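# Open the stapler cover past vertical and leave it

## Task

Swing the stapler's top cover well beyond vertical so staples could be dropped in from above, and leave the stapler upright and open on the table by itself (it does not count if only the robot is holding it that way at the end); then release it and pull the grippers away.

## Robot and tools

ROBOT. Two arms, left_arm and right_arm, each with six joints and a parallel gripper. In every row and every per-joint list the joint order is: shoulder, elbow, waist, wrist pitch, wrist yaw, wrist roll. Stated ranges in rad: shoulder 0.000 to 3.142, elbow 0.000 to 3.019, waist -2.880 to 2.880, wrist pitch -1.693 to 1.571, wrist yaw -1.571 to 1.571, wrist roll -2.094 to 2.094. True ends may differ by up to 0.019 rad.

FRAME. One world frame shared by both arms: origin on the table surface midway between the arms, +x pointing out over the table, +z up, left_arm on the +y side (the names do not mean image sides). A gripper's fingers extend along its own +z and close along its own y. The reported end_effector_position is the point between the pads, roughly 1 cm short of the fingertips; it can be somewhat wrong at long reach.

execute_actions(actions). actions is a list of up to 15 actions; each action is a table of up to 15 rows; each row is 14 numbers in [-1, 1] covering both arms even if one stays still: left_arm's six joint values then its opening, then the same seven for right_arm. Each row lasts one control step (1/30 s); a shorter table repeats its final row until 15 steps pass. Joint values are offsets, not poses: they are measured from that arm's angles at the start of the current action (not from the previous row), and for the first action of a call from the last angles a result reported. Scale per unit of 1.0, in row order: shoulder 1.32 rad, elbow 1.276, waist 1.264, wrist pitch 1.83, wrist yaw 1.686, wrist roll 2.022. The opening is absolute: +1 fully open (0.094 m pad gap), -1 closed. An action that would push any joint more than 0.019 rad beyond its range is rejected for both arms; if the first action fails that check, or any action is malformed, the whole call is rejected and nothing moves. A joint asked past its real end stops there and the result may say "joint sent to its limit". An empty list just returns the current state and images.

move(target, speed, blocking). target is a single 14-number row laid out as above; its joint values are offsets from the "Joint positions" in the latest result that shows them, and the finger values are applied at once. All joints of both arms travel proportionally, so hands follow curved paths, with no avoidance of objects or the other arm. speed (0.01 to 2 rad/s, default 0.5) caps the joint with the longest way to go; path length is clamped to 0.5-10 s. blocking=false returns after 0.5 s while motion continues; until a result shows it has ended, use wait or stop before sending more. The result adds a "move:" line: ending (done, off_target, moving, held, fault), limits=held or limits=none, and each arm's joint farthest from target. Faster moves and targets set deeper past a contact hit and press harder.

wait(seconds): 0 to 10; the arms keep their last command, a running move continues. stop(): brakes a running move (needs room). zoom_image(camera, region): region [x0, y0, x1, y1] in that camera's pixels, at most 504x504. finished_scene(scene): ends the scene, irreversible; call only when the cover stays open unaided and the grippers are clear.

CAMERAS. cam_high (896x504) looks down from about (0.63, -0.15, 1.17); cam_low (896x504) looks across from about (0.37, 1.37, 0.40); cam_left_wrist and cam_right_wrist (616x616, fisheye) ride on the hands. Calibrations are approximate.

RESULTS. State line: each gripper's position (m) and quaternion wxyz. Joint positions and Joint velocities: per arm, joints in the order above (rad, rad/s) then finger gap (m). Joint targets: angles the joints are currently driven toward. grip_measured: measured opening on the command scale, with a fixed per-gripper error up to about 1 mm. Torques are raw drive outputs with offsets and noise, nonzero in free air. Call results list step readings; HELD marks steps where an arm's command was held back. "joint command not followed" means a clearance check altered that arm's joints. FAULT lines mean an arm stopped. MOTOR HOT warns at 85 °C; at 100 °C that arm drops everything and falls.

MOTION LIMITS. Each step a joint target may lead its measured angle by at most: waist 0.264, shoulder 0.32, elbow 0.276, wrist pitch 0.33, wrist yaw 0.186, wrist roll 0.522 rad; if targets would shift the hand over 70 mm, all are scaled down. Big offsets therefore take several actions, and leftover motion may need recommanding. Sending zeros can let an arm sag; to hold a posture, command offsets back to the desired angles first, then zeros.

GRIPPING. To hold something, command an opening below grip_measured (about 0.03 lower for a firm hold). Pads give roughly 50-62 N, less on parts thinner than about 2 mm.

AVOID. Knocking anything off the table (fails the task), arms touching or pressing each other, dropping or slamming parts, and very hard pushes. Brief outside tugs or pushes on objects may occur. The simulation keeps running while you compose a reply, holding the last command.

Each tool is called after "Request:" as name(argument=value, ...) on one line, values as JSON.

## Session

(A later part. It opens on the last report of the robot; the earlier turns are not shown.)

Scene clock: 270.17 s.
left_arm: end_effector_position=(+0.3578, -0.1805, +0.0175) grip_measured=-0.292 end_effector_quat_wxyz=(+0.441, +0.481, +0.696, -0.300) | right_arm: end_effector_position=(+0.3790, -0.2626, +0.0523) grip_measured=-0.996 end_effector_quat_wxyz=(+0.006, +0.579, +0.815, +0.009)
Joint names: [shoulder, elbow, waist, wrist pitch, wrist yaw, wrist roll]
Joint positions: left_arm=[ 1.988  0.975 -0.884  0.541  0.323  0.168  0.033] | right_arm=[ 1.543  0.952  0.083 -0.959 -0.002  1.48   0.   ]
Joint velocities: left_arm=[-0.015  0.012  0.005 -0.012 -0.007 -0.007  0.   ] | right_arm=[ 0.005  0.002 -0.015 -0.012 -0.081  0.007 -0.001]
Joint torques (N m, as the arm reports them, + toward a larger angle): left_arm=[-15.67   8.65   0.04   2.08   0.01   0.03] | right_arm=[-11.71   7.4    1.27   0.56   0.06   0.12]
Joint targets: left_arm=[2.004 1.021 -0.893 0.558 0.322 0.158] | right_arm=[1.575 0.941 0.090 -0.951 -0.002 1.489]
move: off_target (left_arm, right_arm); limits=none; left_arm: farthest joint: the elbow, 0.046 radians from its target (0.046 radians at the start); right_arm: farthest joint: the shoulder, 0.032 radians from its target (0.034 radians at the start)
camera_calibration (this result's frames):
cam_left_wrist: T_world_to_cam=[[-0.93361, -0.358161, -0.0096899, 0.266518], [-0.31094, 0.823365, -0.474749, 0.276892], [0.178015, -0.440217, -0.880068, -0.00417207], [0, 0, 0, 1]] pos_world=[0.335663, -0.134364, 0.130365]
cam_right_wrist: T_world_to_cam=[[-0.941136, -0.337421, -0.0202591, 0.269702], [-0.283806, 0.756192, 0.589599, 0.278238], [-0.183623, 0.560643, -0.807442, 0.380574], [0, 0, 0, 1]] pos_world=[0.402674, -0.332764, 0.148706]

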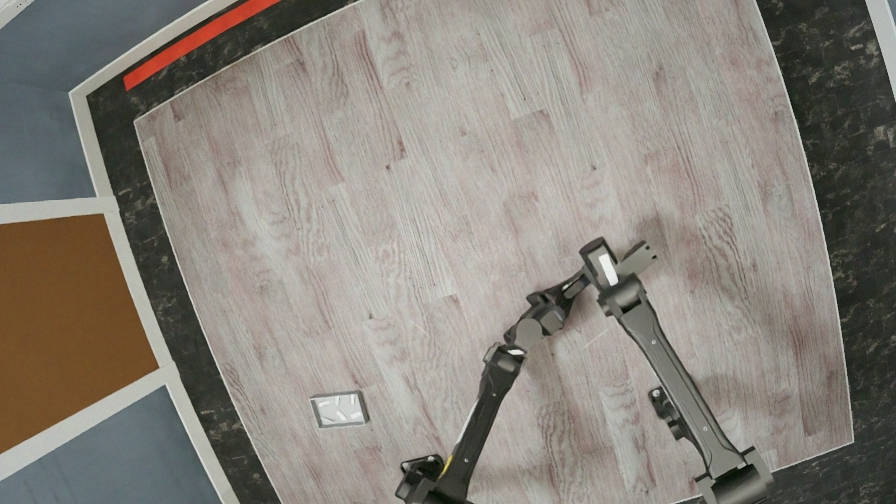

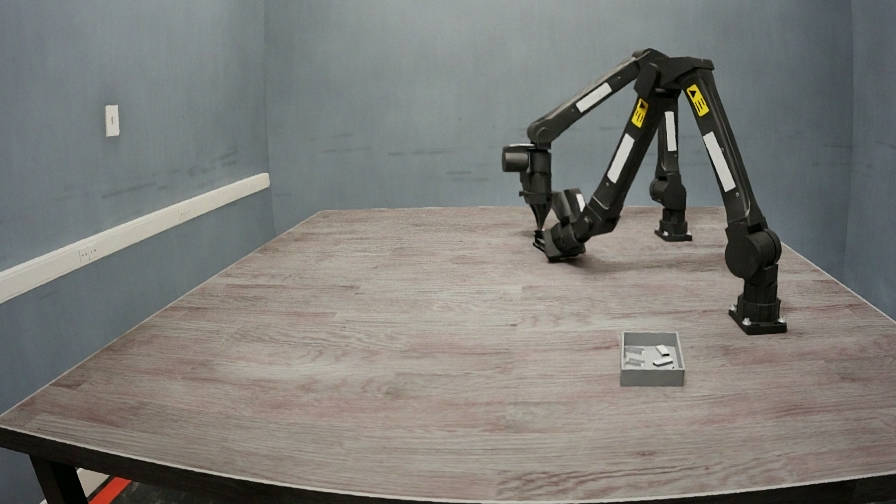

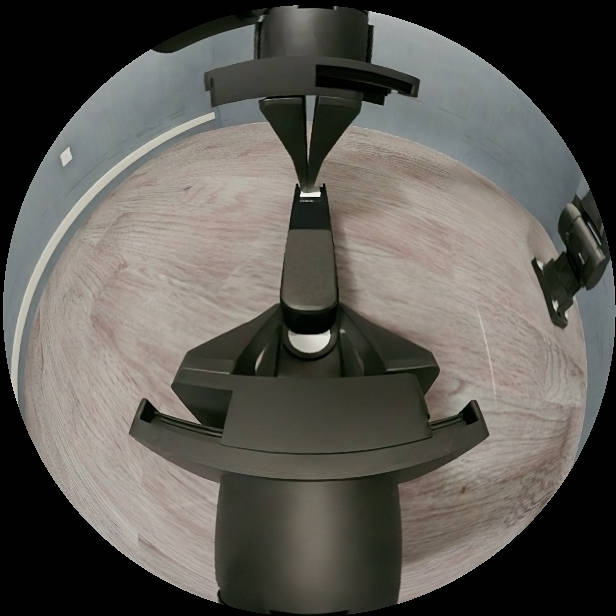

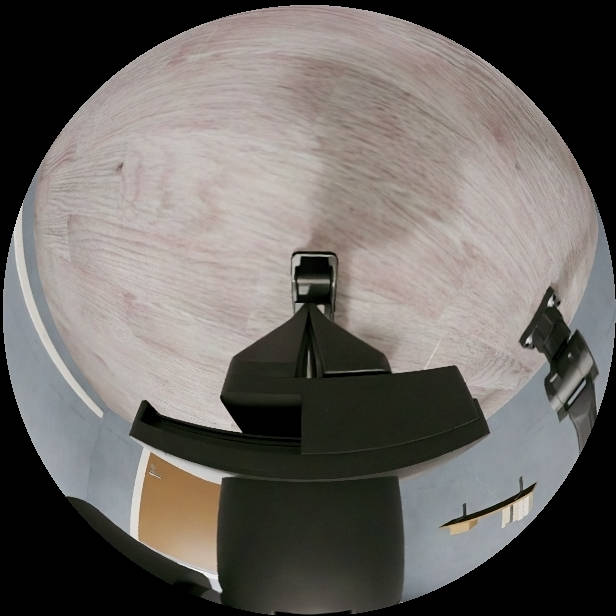

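Request:
move(target=[0.012, 0.036, -0.007, 0.009, -0.001, -0.005, -0.33, 0.0356, -0.0204, 0.0055, 0.001, 0.0, 0.0045, -1], speed=0.05)

Request:
move(target=[0.012, 0.036, -0.007, 0.009, -0.001, -0.005, -0.33, 0.0356, -0.0204, 0.022, 0.001, 0.0, 0.012, -1], speed=0.03)

Request:
zoom_image(camera="cam_left_wrist", region=[250, 140, 370, 250])

Request:
zoom_image(camera="cam_right_wrist", region=[250, 230, 380, 340])

Scene clock: 277.27 s.
left_arm: end_effector_position=(+0.3578, -0.1805, +0.0175) grip_measured=-0.292 end_effector_quat_wxyz=(+0.441, +0.481, +0.696, -0.300) | right_arm: end_effector_position=(+0.3783, -0.2627, +0.0518) grip_measured=-0.996 end_effector_quat_wxyz=(+0.005, +0.579, +0.815, +0.008)
Joint names: [shoulder, elbow, waist, wrist pitch, wrist yaw, wrist roll]
Joint positions: left_arm=[ 1.988  0.975 -0.884  0.541  0.323  0.168  0.033] | right_arm=[ 1.543  0.95   0.083 -0.959 -0.002  1.48   0.   ]
Joint velocities: left_arm=[-0.005 -0.007 -0.015 -0.022  0.007 -0.066  0.   ] | right_arm=[-0.015 -0.012 -0.005  0.017  0.022 -0.007 -0.   ]
Joint torques (N m, as the arm reports them, + toward a larger angle): left_arm=[-15.64   8.68  -0.07   2.08   0.05  -0.02] | right_arm=[-10.18   6.16   1.17   0.33   0.07   0.11]
Joint targets: left_arm=[2.004 1.021 -0.893 0.558 0.322 0.158] | right_arm=[1.590 0.926 0.090 -0.957 -0.002 1.489]
move: off_target (left_arm, right_arm); limits=none; left_arm: farthest joint: the elbow, 0.046 radians from its target (0.046 radians at the start); right_arm: farthest joint: the shoulder, 0.047 radians from its target (0.047 radians at the start)
camera_calibration (this result's frames):
cam_left_wrist: T_world_to_cam=[[-0.93361, -0.358161, -0.0096899, 0.266518], [-0.31094, 0.823365, -0.474749, 0.276892], [0.178015, -0.440217, -0.880068, -0.00417207], [0, 0, 0, 1]] pos_world=[0.335663, -0.134364, 0.130365]
cam_right_wrist: T_world_to_cam=[[-0.941293, -0.337069, -0.0187408, 0.269069], [-0.282643, 0.756514, 0.589745, 0.2781], [-0.184607, 0.56042, -0.807372, 0.380458], [0, 0, 0, 1]] pos_world=[0.402111, -0.332908, 0.148206]

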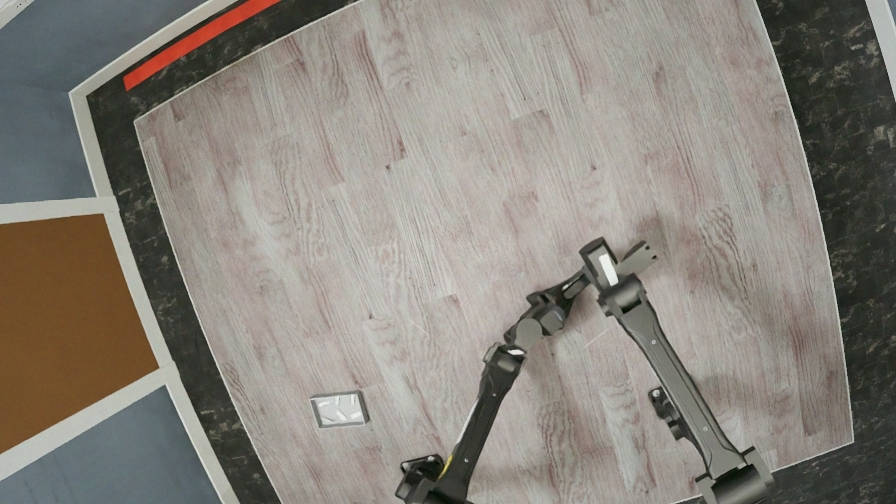

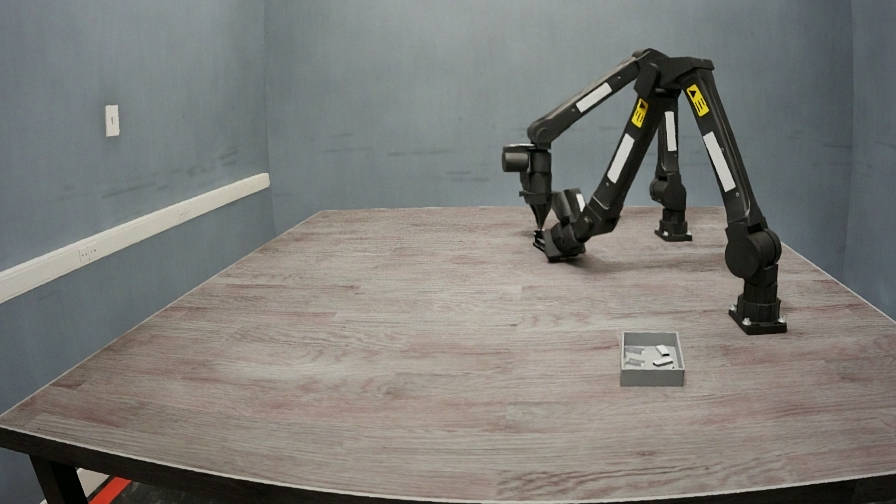

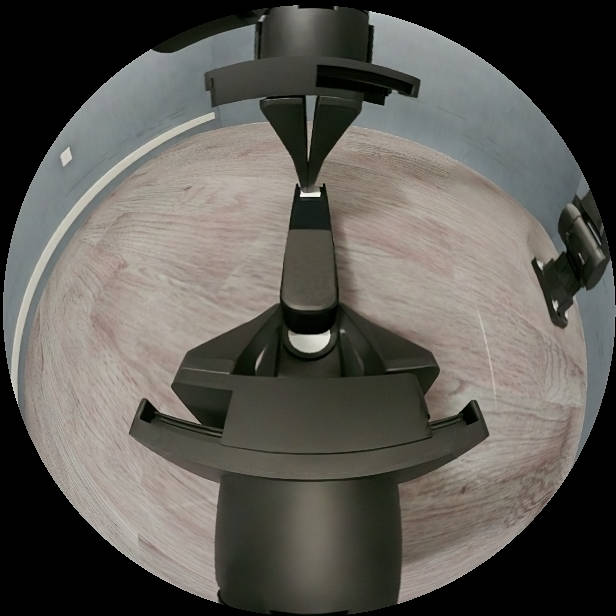

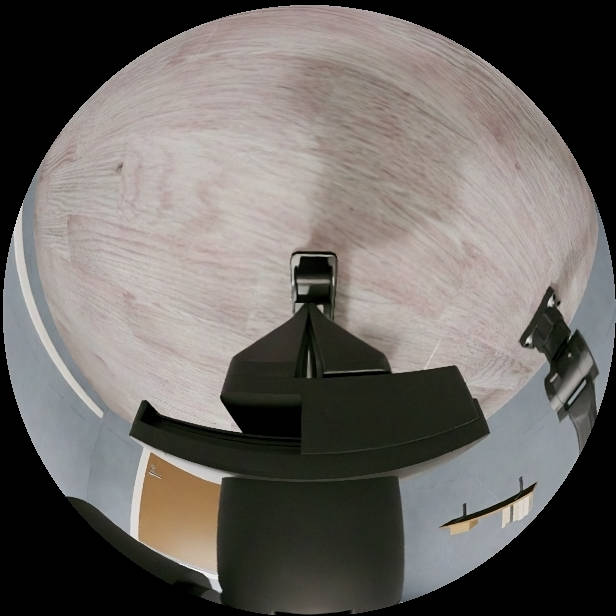

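Scene clock: 279.07 s.
left_arm: end_effector_position=(+0.3578, -0.1805, +0.0175) grip_measured=-0.292 end_effector_quat_wxyz=(+0.441, +0.481, +0.696, -0.300) | right_arm: end_effector_position=(+0.3774, -0.2589, +0.0520) grip_measured=-0.996 end_effector_quat_wxyz=(+0.006, +0.581, +0.814, +0.008)
Joint names: [shoulder, elbow, waist, wrist pitch, wrist yaw, wrist roll]
Joint positions: left_arm=[ 1.988  0.975 -0.884  0.541  0.323  0.168  0.033] | right_arm=[ 1.542  0.95   0.094 -0.959 -0.     1.495  0.   ]
Joint velocities: left_arm=[ 0.005  0.012 -0.015 -0.002 -0.066  0.022 -0.   ] | right_arm=[ 0.005 -0.002  0.005 -0.002  0.022 -0.051  0.001]
Joint torques (N m, as the arm reports them, + toward a larger angle): left_arm=[-15.64   8.72  -0.2    2.08   0.05  -0.03] | right_arm=[-10.11   6.03   1.99   0.35  -0.03   0.13]
Joint targets: left_arm=[2.004 1.021 -0.893 0.558 0.322 0.158] | right_arm=[1.590 0.924 0.111 -0.957 -0.003 1.505]
move: off_target (left_arm, right_arm); limits=none; left_arm: farthest joint: the elbow, 0.046 radians from its target (0.046 radians at the start); right_arm: farthest joint: the shoulder, 0.048 radians from its target (0.047 radians at the start)
camera_calibration (this result's frames):
cam_left_wrist: T_world_to_cam=[[-0.93361, -0.358161, -0.0096899, 0.266518], [-0.31094, 0.823365, -0.474749, 0.276892], [0.178015, -0.440217, -0.880068, -0.00417207], [0, 0, 0, 1]] pos_world=[0.335663, -0.134364, 0.130365]
cam_right_wrist: T_world_to_cam=[[-0.94257, -0.333472, -0.0189184, 0.270889], [-0.280221, 0.758692, 0.5881, 0.274633], [-0.181762, 0.559627, -0.808567, 0.377071], [0, 0, 0, 1]] pos_world=[0.400827, -0.329047, 0.1485]

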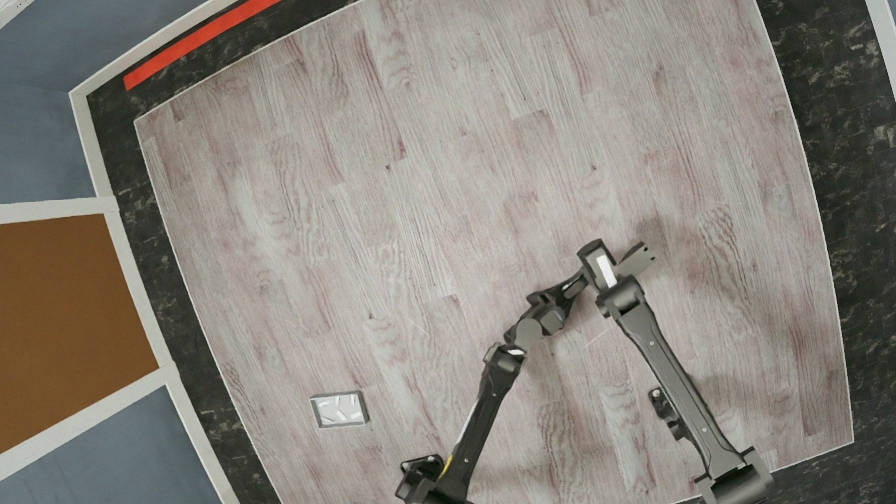

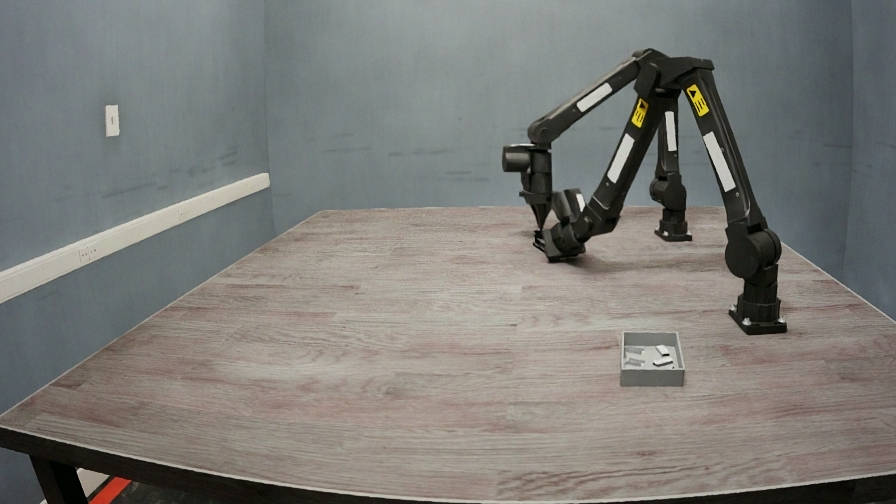

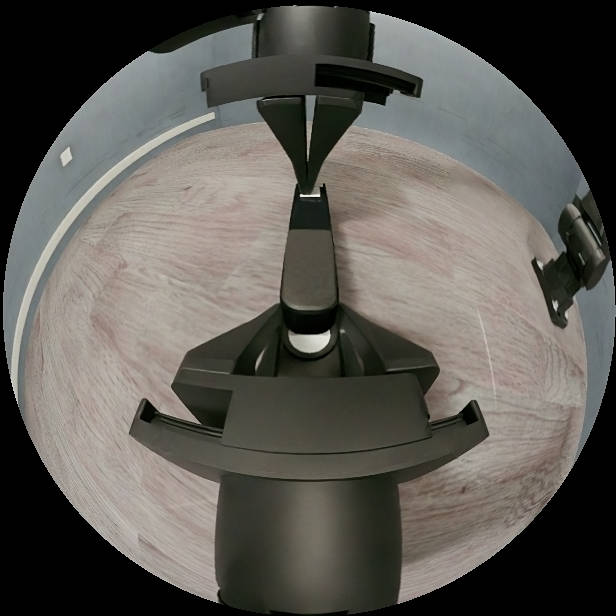

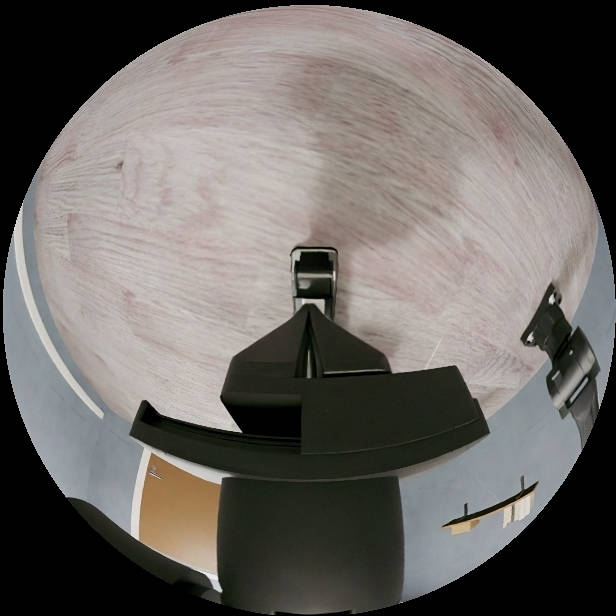

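Region (250, 140, 370, 250) of cam_left_wrist's 616x616 image, scaled by 4.200, with more detail than that image has; it fills the top 462 rows of this view, and the rest is white.

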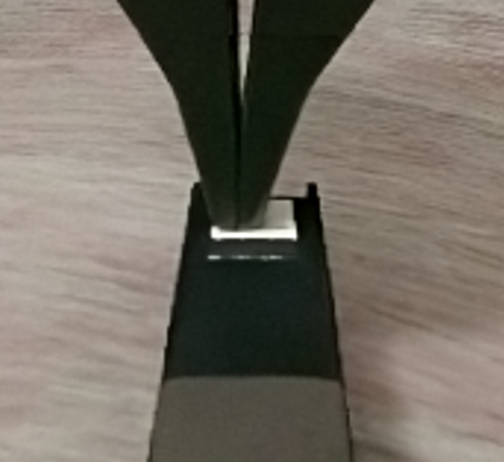

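Region (250, 230, 380, 340) of cam_right_wrist's 616x616 image, scaled by 3.877, with more detail than that image has; it fills the top 426 rows of this view, and the rest is white.

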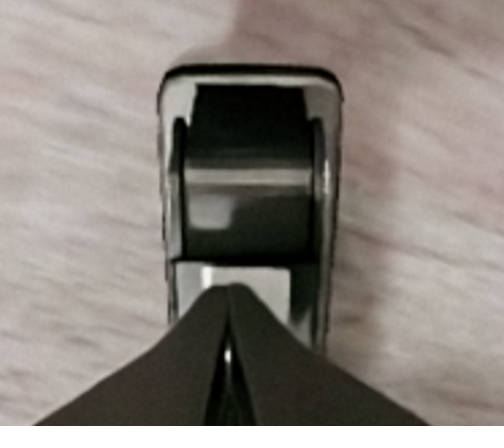

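Request:
move(target=[0.012, 0.036, -0.007, 0.009, -0.001, -0.005, -0.33, 0.0096, 0.0175, -0.038, -0.009, 0.0, -0.0257, -1], speed=0.08)

Request:
zoom_image(camera="cam_left_wrist", region=[250, 140, 370, 250])

Request:
zoom_image(camera="cam_right_wrist", region=[250, 230, 380, 340])

Scene clock: 292.77 s.
left_arm: end_effector_position=(+0.3578, -0.1805, +0.0175) grip_measured=-0.292 end_effector_quat_wxyz=(+0.441, +0.481, +0.696, -0.300) | right_arm: end_effector_position=(+0.3791, -0.2751, +0.0524) grip_measured=-0.996 end_effector_quat_wxyz=(+0.004, +0.580, +0.815, +0.004)
Joint names: [shoulder, elbow, waist, wrist pitch, wrist yaw, wrist roll]
Joint positions: left_arm=[ 1.988  0.975 -0.884  0.541  0.323  0.168  0.033] | right_arm=[ 1.541  0.95   0.054 -0.968  0.     1.452  0.   ]
Joint velocities: left_arm=[-0.005 -0.002 -0.015  0.002  0.007 -0.007 -0.001] | right_arm=[-0.015 -0.002 -0.005 -0.002 -0.051 -0.007  0.   ]
Joint torques (N m, as the arm reports them, + toward a larger angle): left_arm=[-15.89   8.66  -0.25   2.12   0.05  -0.02] | right_arm=[-12.99  10.21   0.27  -0.03   0.05  -0.1 ]
Joint targets: left_arm=[2.004 1.021 -0.893 0.558 0.322 0.158] | right_arm=[1.555 0.973 0.046 -0.976 -0.000 1.443]
move: off_target (left_arm, right_arm); limits=none; left_arm: farthest joint: the elbow, 0.046 radians from its target (0.046 radians at the start); right_arm: farthest joint: the elbow, 0.022 radians from its target (0.022 radians at the start)
camera_calibration (this result's frames):
cam_left_wrist: T_world_to_cam=[[-0.93361, -0.358161, -0.0096899, 0.266518], [-0.31094, 0.823365, -0.474749, 0.276892], [0.178015, -0.440217, -0.880068, -0.00417207], [0, 0, 0, 1]] pos_world=[0.335663, -0.134364, 0.130365]
cam_right_wrist: T_world_to_cam=[[-0.941788, -0.336019, -0.0112216, 0.26575], [-0.278023, 0.7596, 0.587972, 0.286531], [-0.189046, 0.556864, -0.808804, 0.388741], [0, 0, 0, 1]] pos_world=[0.403432, -0.344828, 0.148925]

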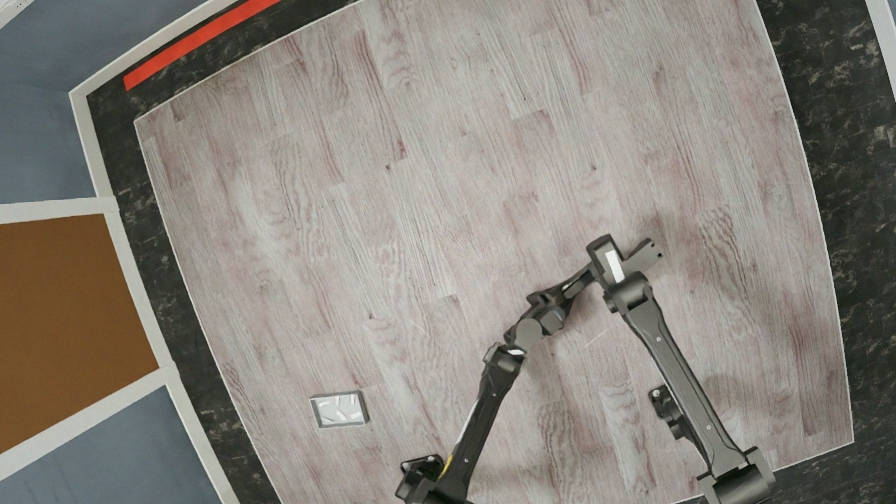

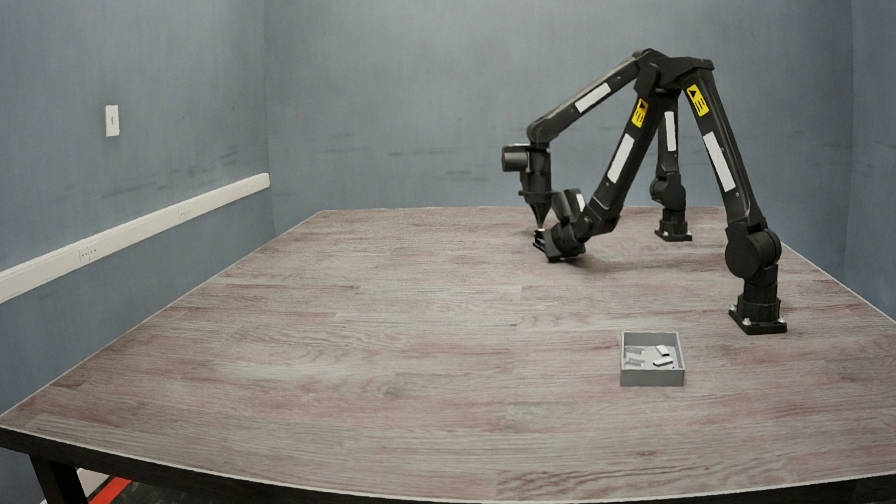

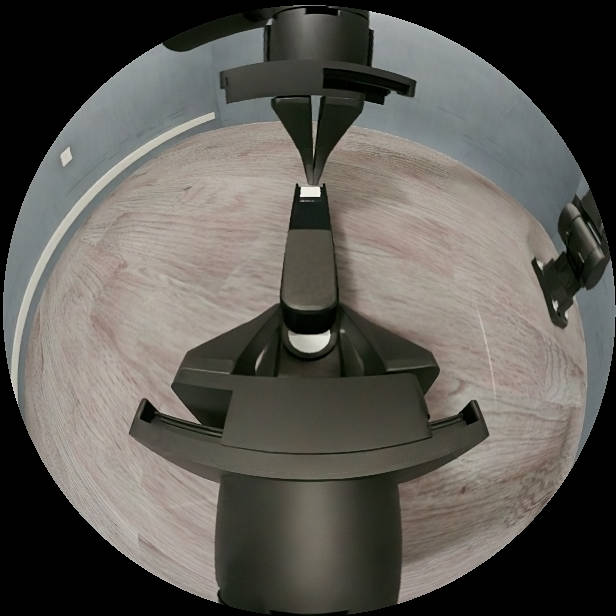

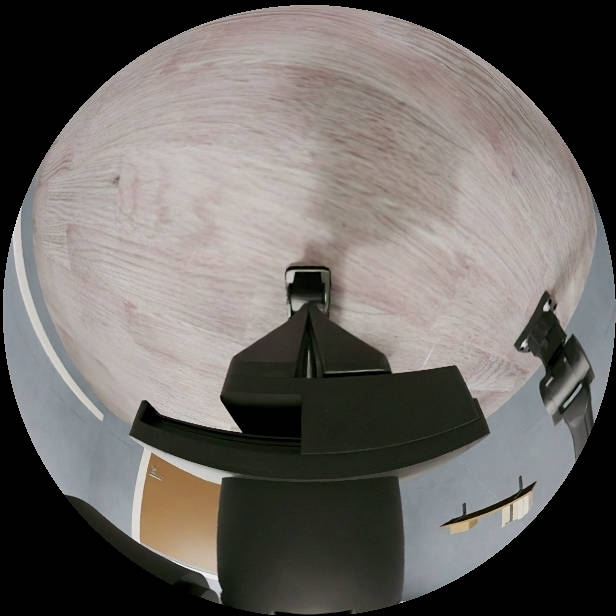

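Region (250, 140, 370, 250) of cam_left_wrist's 616x616 image, scaled by 4.200, with more detail than that image has; it fills the top 462 rows of this view, and the rest is white.

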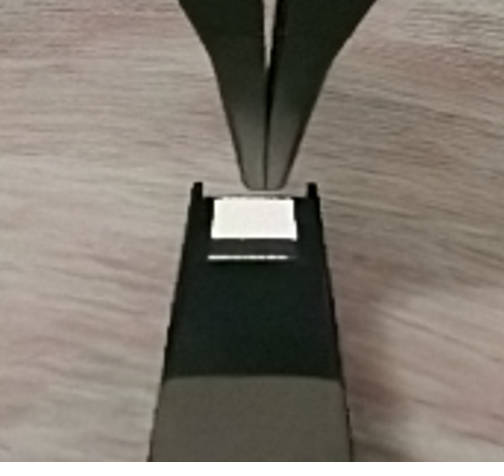

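Region (250, 230, 380, 340) of cam_right_wrist's 616x616 image, scaled by 3.877, with more detail than that image has; it fills the top 426 rows of this view, and the rest is white.

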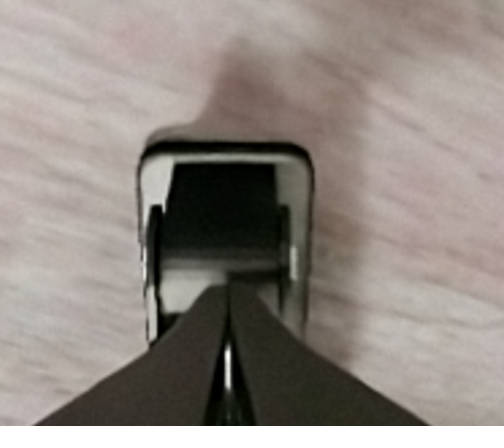

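Request:
move(target=[0.012, 0.036, -0.007, 0.009, -0.001, -0.005, -0.33, 0.0242, 0.008, 0.0, 0.0, 0.0, 0.0, -1], speed=0.05)

Request:
zoom_image(camera="cam_left_wrist", region=[250, 140, 370, 250])

Scene clock: 297.03 s.
left_arm: end_effector_position=(+0.3578, -0.1805, +0.0175) grip_measured=-0.292 end_effector_quat_wxyz=(+0.441, +0.481, +0.696, -0.300) | right_arm: end_effector_position=(+0.3790, -0.2751, +0.0517) grip_measured=-0.996 end_effector_quat_wxyz=(+0.003, +0.579, +0.815, +0.004)
Joint names: [shoulder, elbow, waist, wrist pitch, wrist yaw, wrist roll]
Joint positions: left_arm=[ 1.988  0.975 -0.884  0.541  0.323  0.168  0.033] | right_arm=[ 1.543  0.95   0.054 -0.968  0.     1.452  0.   ]
Joint velocities: left_arm=[-0.005  0.002  0.005  0.017 -0.051  0.037 -0.001] | right_arm=[-0.005  0.012 -0.005 -0.002  0.007 -0.081 -0.   ]
Joint torques (N m, as the arm reports them, + toward a larger angle): left_arm=[-15.62   8.72  -0.13   2.05   0.03  -0.01] | right_arm=[-12.07   9.15   0.69   0.25   0.07   0.04]
Joint targets: left_arm=[2.004 1.021 -0.893 0.558 0.322 0.158] | right_arm=[1.573 0.960 0.054 -0.968 0.000 1.452]
move: off_target (left_arm, right_arm); limits=none; left_arm: farthest joint: the elbow, 0.046 radians from its target (0.046 radians at the start); right_arm: farthest joint: the shoulder, 0.030 radians from its target (0.032 radians at the start)
camera_calibration (this result's frames):
cam_left_wrist: T_world_to_cam=[[-0.93361, -0.358161, -0.0096899, 0.266518], [-0.31094, 0.823365, -0.474749, 0.276892], [0.178015, -0.440217, -0.880068, -0.00417207], [0, 0, 0, 1]] pos_world=[0.335663, -0.134364, 0.130365]
cam_right_wrist: T_world_to_cam=[[-0.941679, -0.336383, -0.00932909, 0.265354], [-0.277217, 0.759737, 0.588175, 0.286659], [-0.190764, 0.556458, -0.80868, 0.388683], [0, 0, 0, 1]] pos_world=[0.403492, -0.344811, 0.14819]

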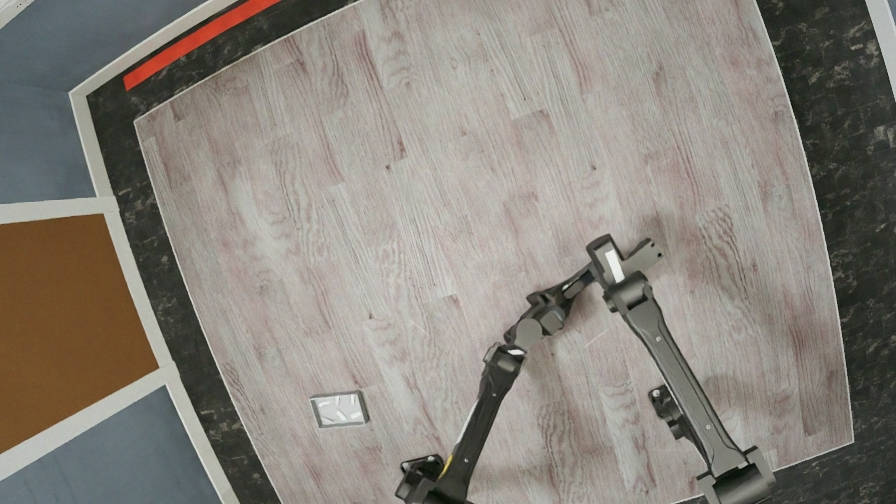

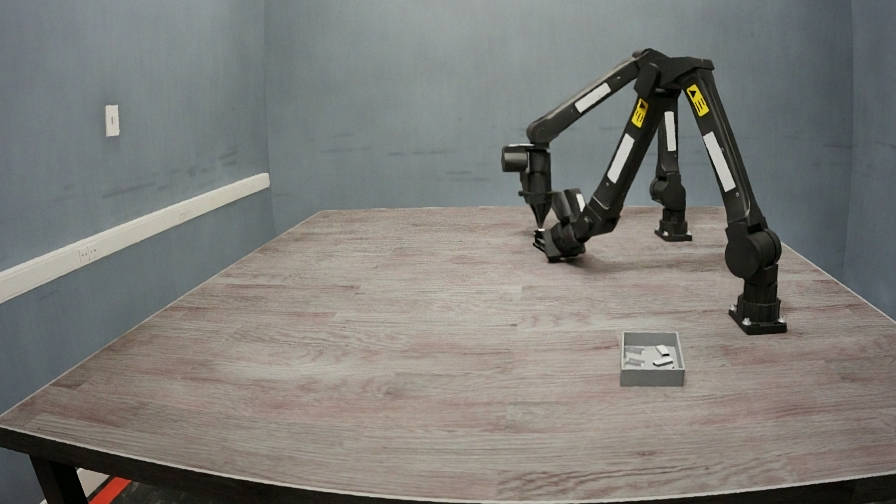

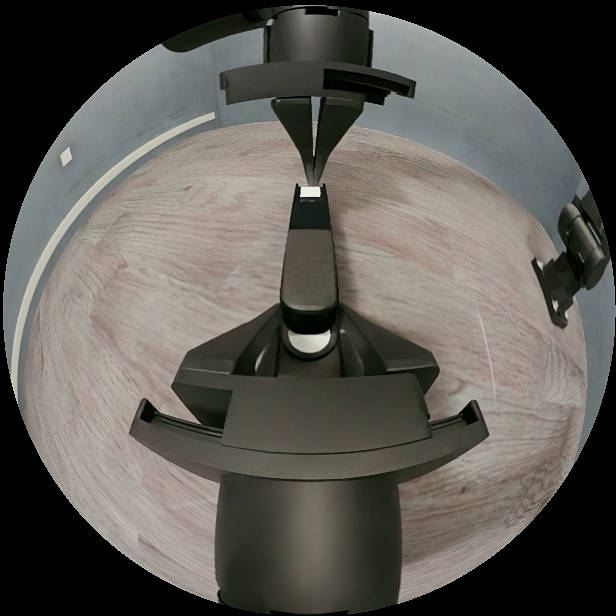

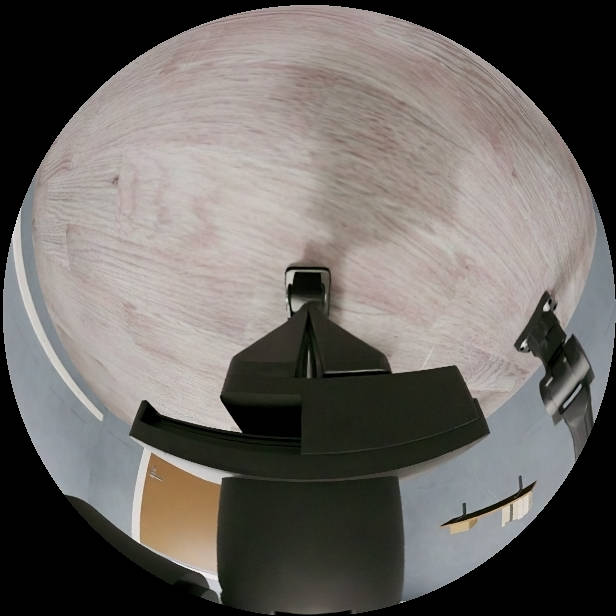

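Region (250, 140, 370, 250) of cam_left_wrist's 616x616 image, scaled by 4.200, with more detail than that image has; it fills the top 462 rows of this view, and the rest is white.

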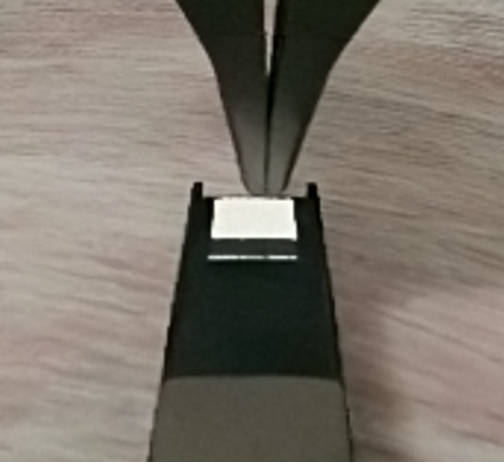

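Request:
move(target=[0.012, 0.036, -0.007, 0.009, -0.001, -0.005, -0.33, 0.0262, 0.006, 0.004, 0.0, 0.0, 0.0, -1], speed=0.05)

Request:
move(target=[0.012, 0.036, -0.007, 0.009, -0.001, -0.005, -0.33, 0.018, 0.006, 0.03, 0.0, 0.0, 0.012, -1], speed=0.03)

Request:
zoom_image(camera="cam_left_wrist", region=[250, 140, 370, 250])

Request:
zoom_image(camera="cam_right_wrist", region=[250, 230, 380, 340])

Scene clock: 302.67 s.
left_arm: end_effector_position=(+0.3578, -0.1805, +0.0175) grip_measured=-0.292 end_effector_quat_wxyz=(+0.441, +0.481, +0.696, -0.300) | right_arm: end_effector_position=(+0.3789, -0.2751, +0.0514) grip_measured=-0.996 end_effector_quat_wxyz=(+0.003, +0.579, +0.815, +0.003)
Joint names: [shoulder, elbow, waist, wrist pitch, wrist yaw, wrist roll]
Joint positions: left_arm=[ 1.988  0.975 -0.884  0.541  0.323  0.168  0.033] | right_arm=[ 1.544  0.95   0.054 -0.968  0.     1.452  0.   ]
Joint velocities: left_arm=[-0.005 -0.017 -0.005 -0.002 -0.022  0.022 -0.002] | right_arm=[-0.005 -0.002 -0.034  0.007 -0.022 -0.022  0.001]
Joint torques (N m, as the arm reports them, + toward a larger angle): left_arm=[-15.65   8.67   0.     2.06   0.04  -0.03] | right_arm=[-11.28   8.92   1.07   0.25   0.07   0.03]
Joint targets: left_arm=[2.004 1.021 -0.893 0.558 0.322 0.158] | right_arm=[1.578 0.958 0.059 -0.968 0.000 1.452]
move: off_target (left_arm, right_arm); limits=none; left_arm: farthest joint: the elbow, 0.046 radians from its target (0.046 radians at the start); right_arm: farthest joint: the shoulder, 0.034 radians from its target (0.034 radians at the start)
camera_calibration (this result's frames):
cam_left_wrist: T_world_to_cam=[[-0.93361, -0.358161, -0.0096899, 0.266518], [-0.31094, 0.823365, -0.474749, 0.276892], [0.178015, -0.440217, -0.880068, -0.00417207], [0, 0, 0, 1]] pos_world=[0.335663, -0.134364, 0.130365]
cam_right_wrist: T_world_to_cam=[[-0.941686, -0.336384, -0.00857235, 0.265255], [-0.276779, 0.759833, 0.588258, 0.286678], [-0.191367, 0.556326, -0.808628, 0.388636], [0, 0, 0, 1]] pos_world=[0.403505, -0.344808, 0.147896]

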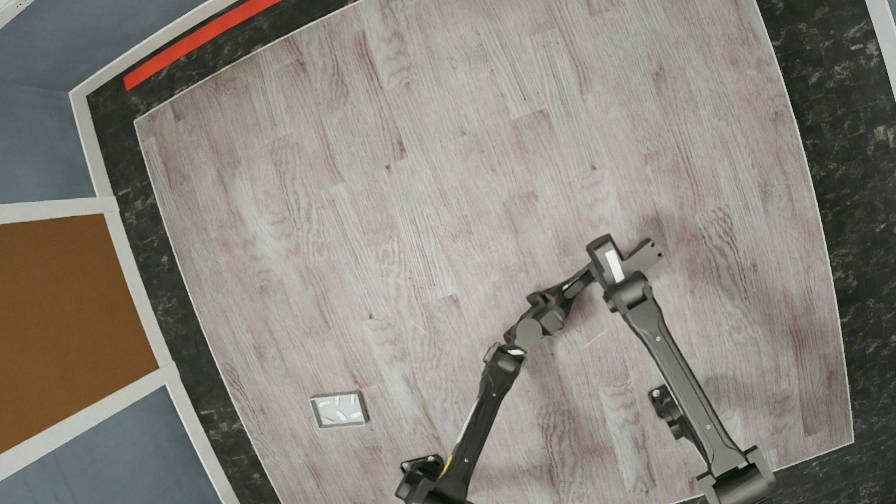

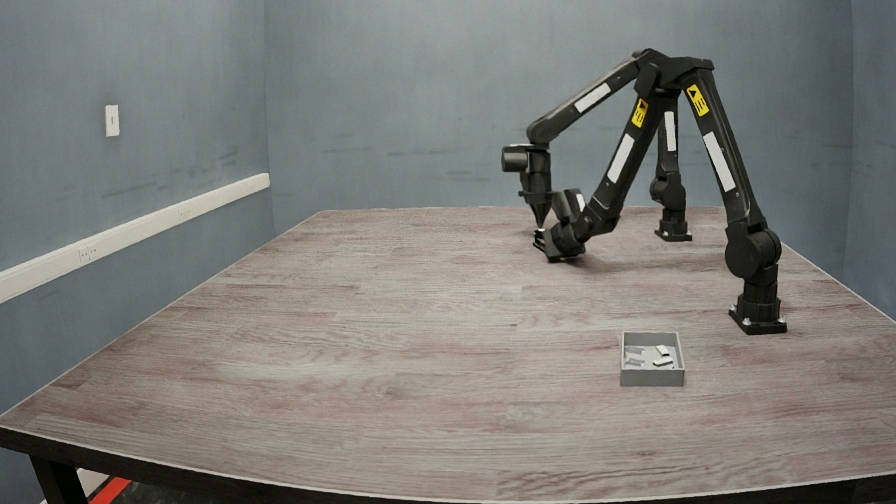

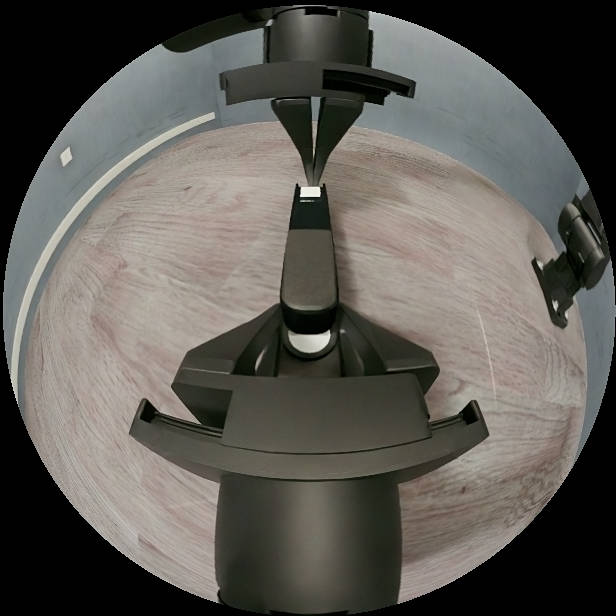

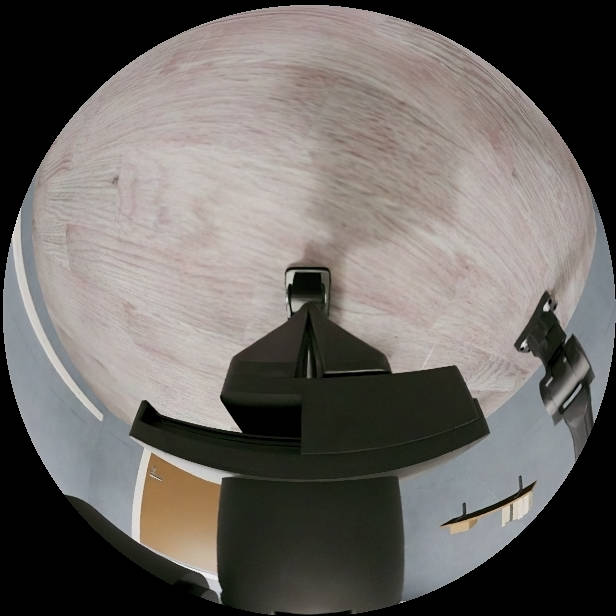

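Scene clock: 304.43 s.
left_arm: end_effector_position=(+0.3578, -0.1805, +0.0175) grip_measured=-0.292 end_effector_quat_wxyz=(+0.441, +0.481, +0.696, -0.300) | right_arm: end_effector_position=(+0.3771, -0.2671, +0.0514) grip_measured=-0.996 end_effector_quat_wxyz=(+0.004, +0.576, +0.817, +0.003)
Joint names: [shoulder, elbow, waist, wrist pitch, wrist yaw, wrist roll]
Joint positions: left_arm=[ 1.988  0.975 -0.884  0.541  0.323  0.168  0.033] | right_arm=[ 1.544  0.95   0.075 -0.968  0.002  1.466  0.   ]
Joint velocities: left_arm=[-0.005 -0.002 -0.015  0.002 -0.022 -0.007 -0.   ] | right_arm=[ 0.005  0.002 -0.005 -0.007 -0.081 -0.081 -0.001]
Joint torques (N m, as the arm reports them, + toward a larger angle): left_arm=[-15.93   8.66  -0.16   2.14   0.05  -0.02] | right_arm=[-12.15   8.94   1.99   0.25  -0.02   0.13]
Joint targets: left_arm=[2.004 1.021 -0.893 0.558 0.322 0.158] | right_arm=[1.568 0.958 0.092 -0.968 0.000 1.476]
move: off_target (left_arm, right_arm); limits=none; left_arm: farthest joint: the elbow, 0.046 radians from its target (0.046 radians at the start); right_arm: farthest joint: the shoulder, 0.024 radians from its target (0.024 radians at the start)
camera_calibration (this result's frames):
cam_left_wrist: T_world_to_cam=[[-0.93361, -0.358161, -0.0096899, 0.266518], [-0.31094, 0.823365, -0.474749, 0.276892], [0.178015, -0.440217, -0.880068, -0.00417207], [0, 0, 0, 1]] pos_world=[0.335663, -0.134364, 0.130365]
cam_right_wrist: T_world_to_cam=[[-0.939225, -0.343199, -0.00837566, 0.263463], [-0.282513, 0.758826, 0.58683, 0.282078], [-0.195044, 0.553531, -0.809667, 0.384543], [0, 0, 0, 1]] pos_world=[0.402144, -0.336484, 0.148026]

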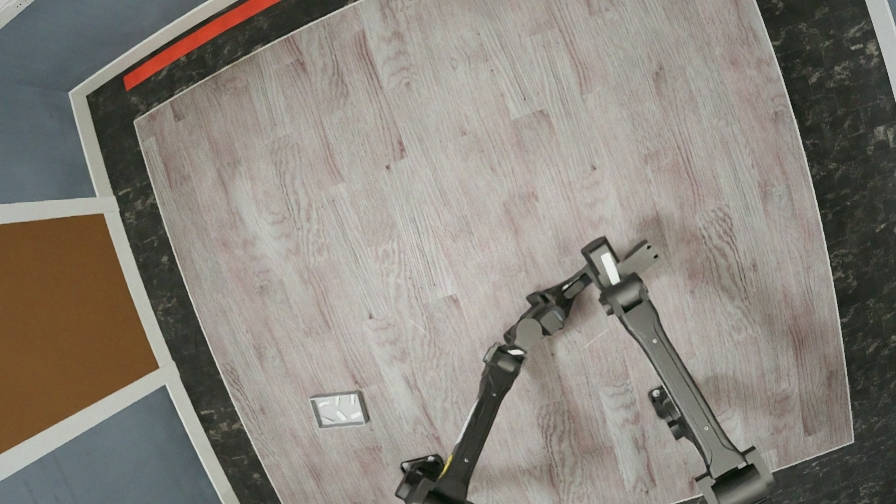

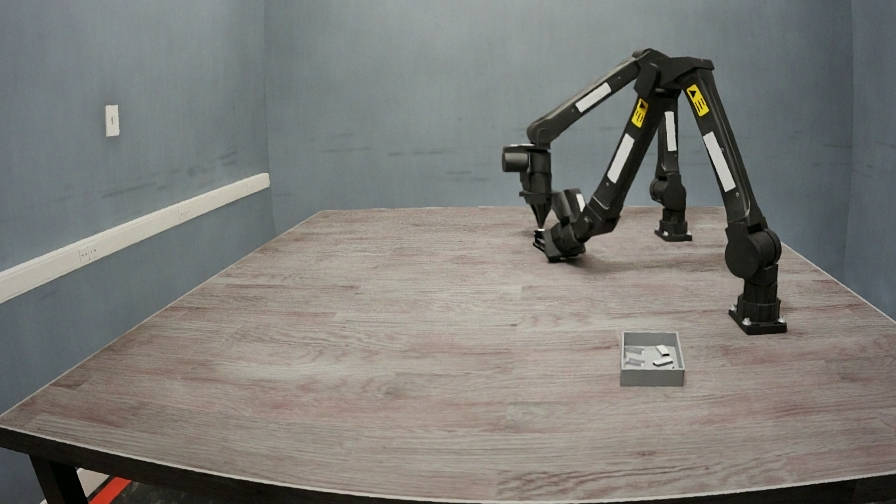

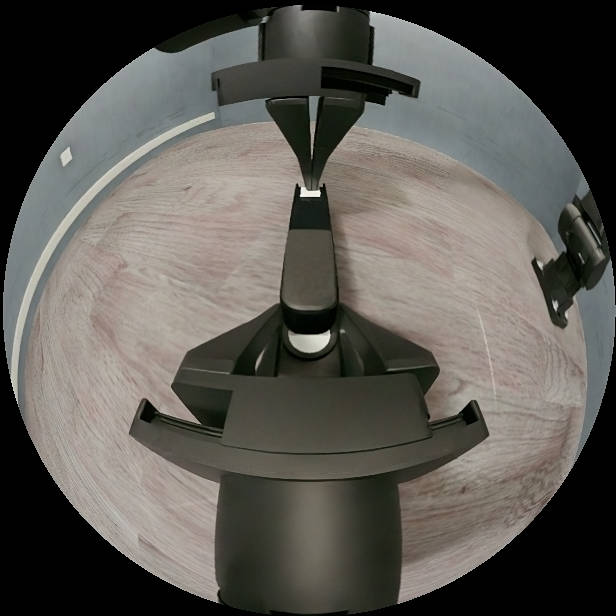

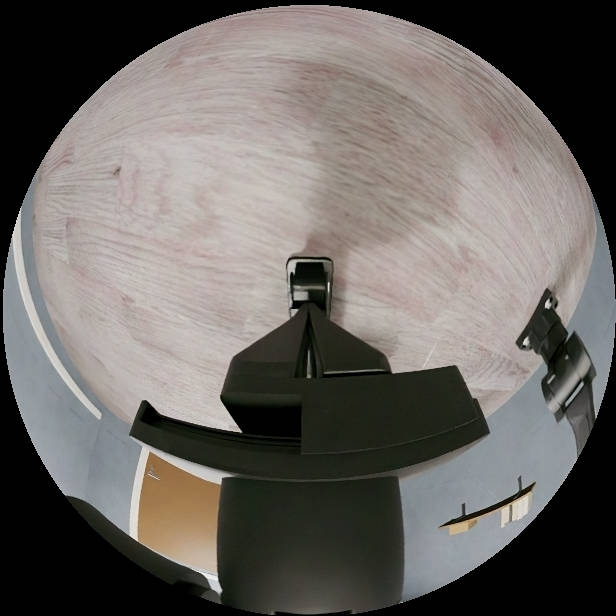

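Region (250, 140, 370, 250) of cam_left_wrist's 616x616 image, scaled by 4.200, with more detail than that image has; it fills the top 462 rows of this view, and the rest is white.

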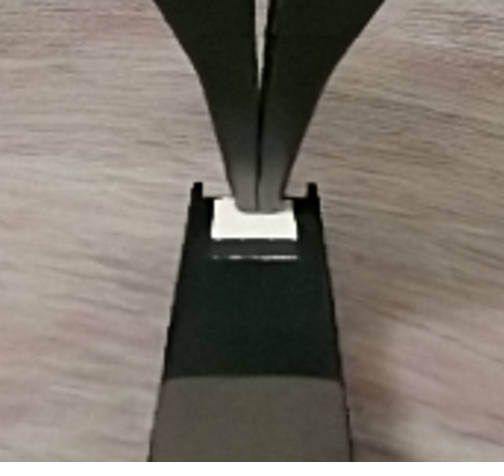

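Region (250, 230, 380, 340) of cam_right_wrist's 616x616 image, scaled by 3.877, with more detail than that image has; it fills the top 426 rows of this view, and the rest is white.

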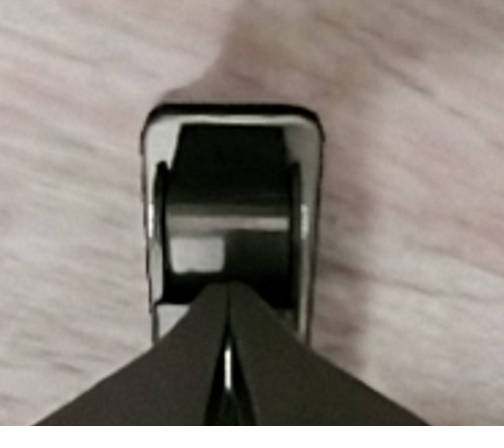

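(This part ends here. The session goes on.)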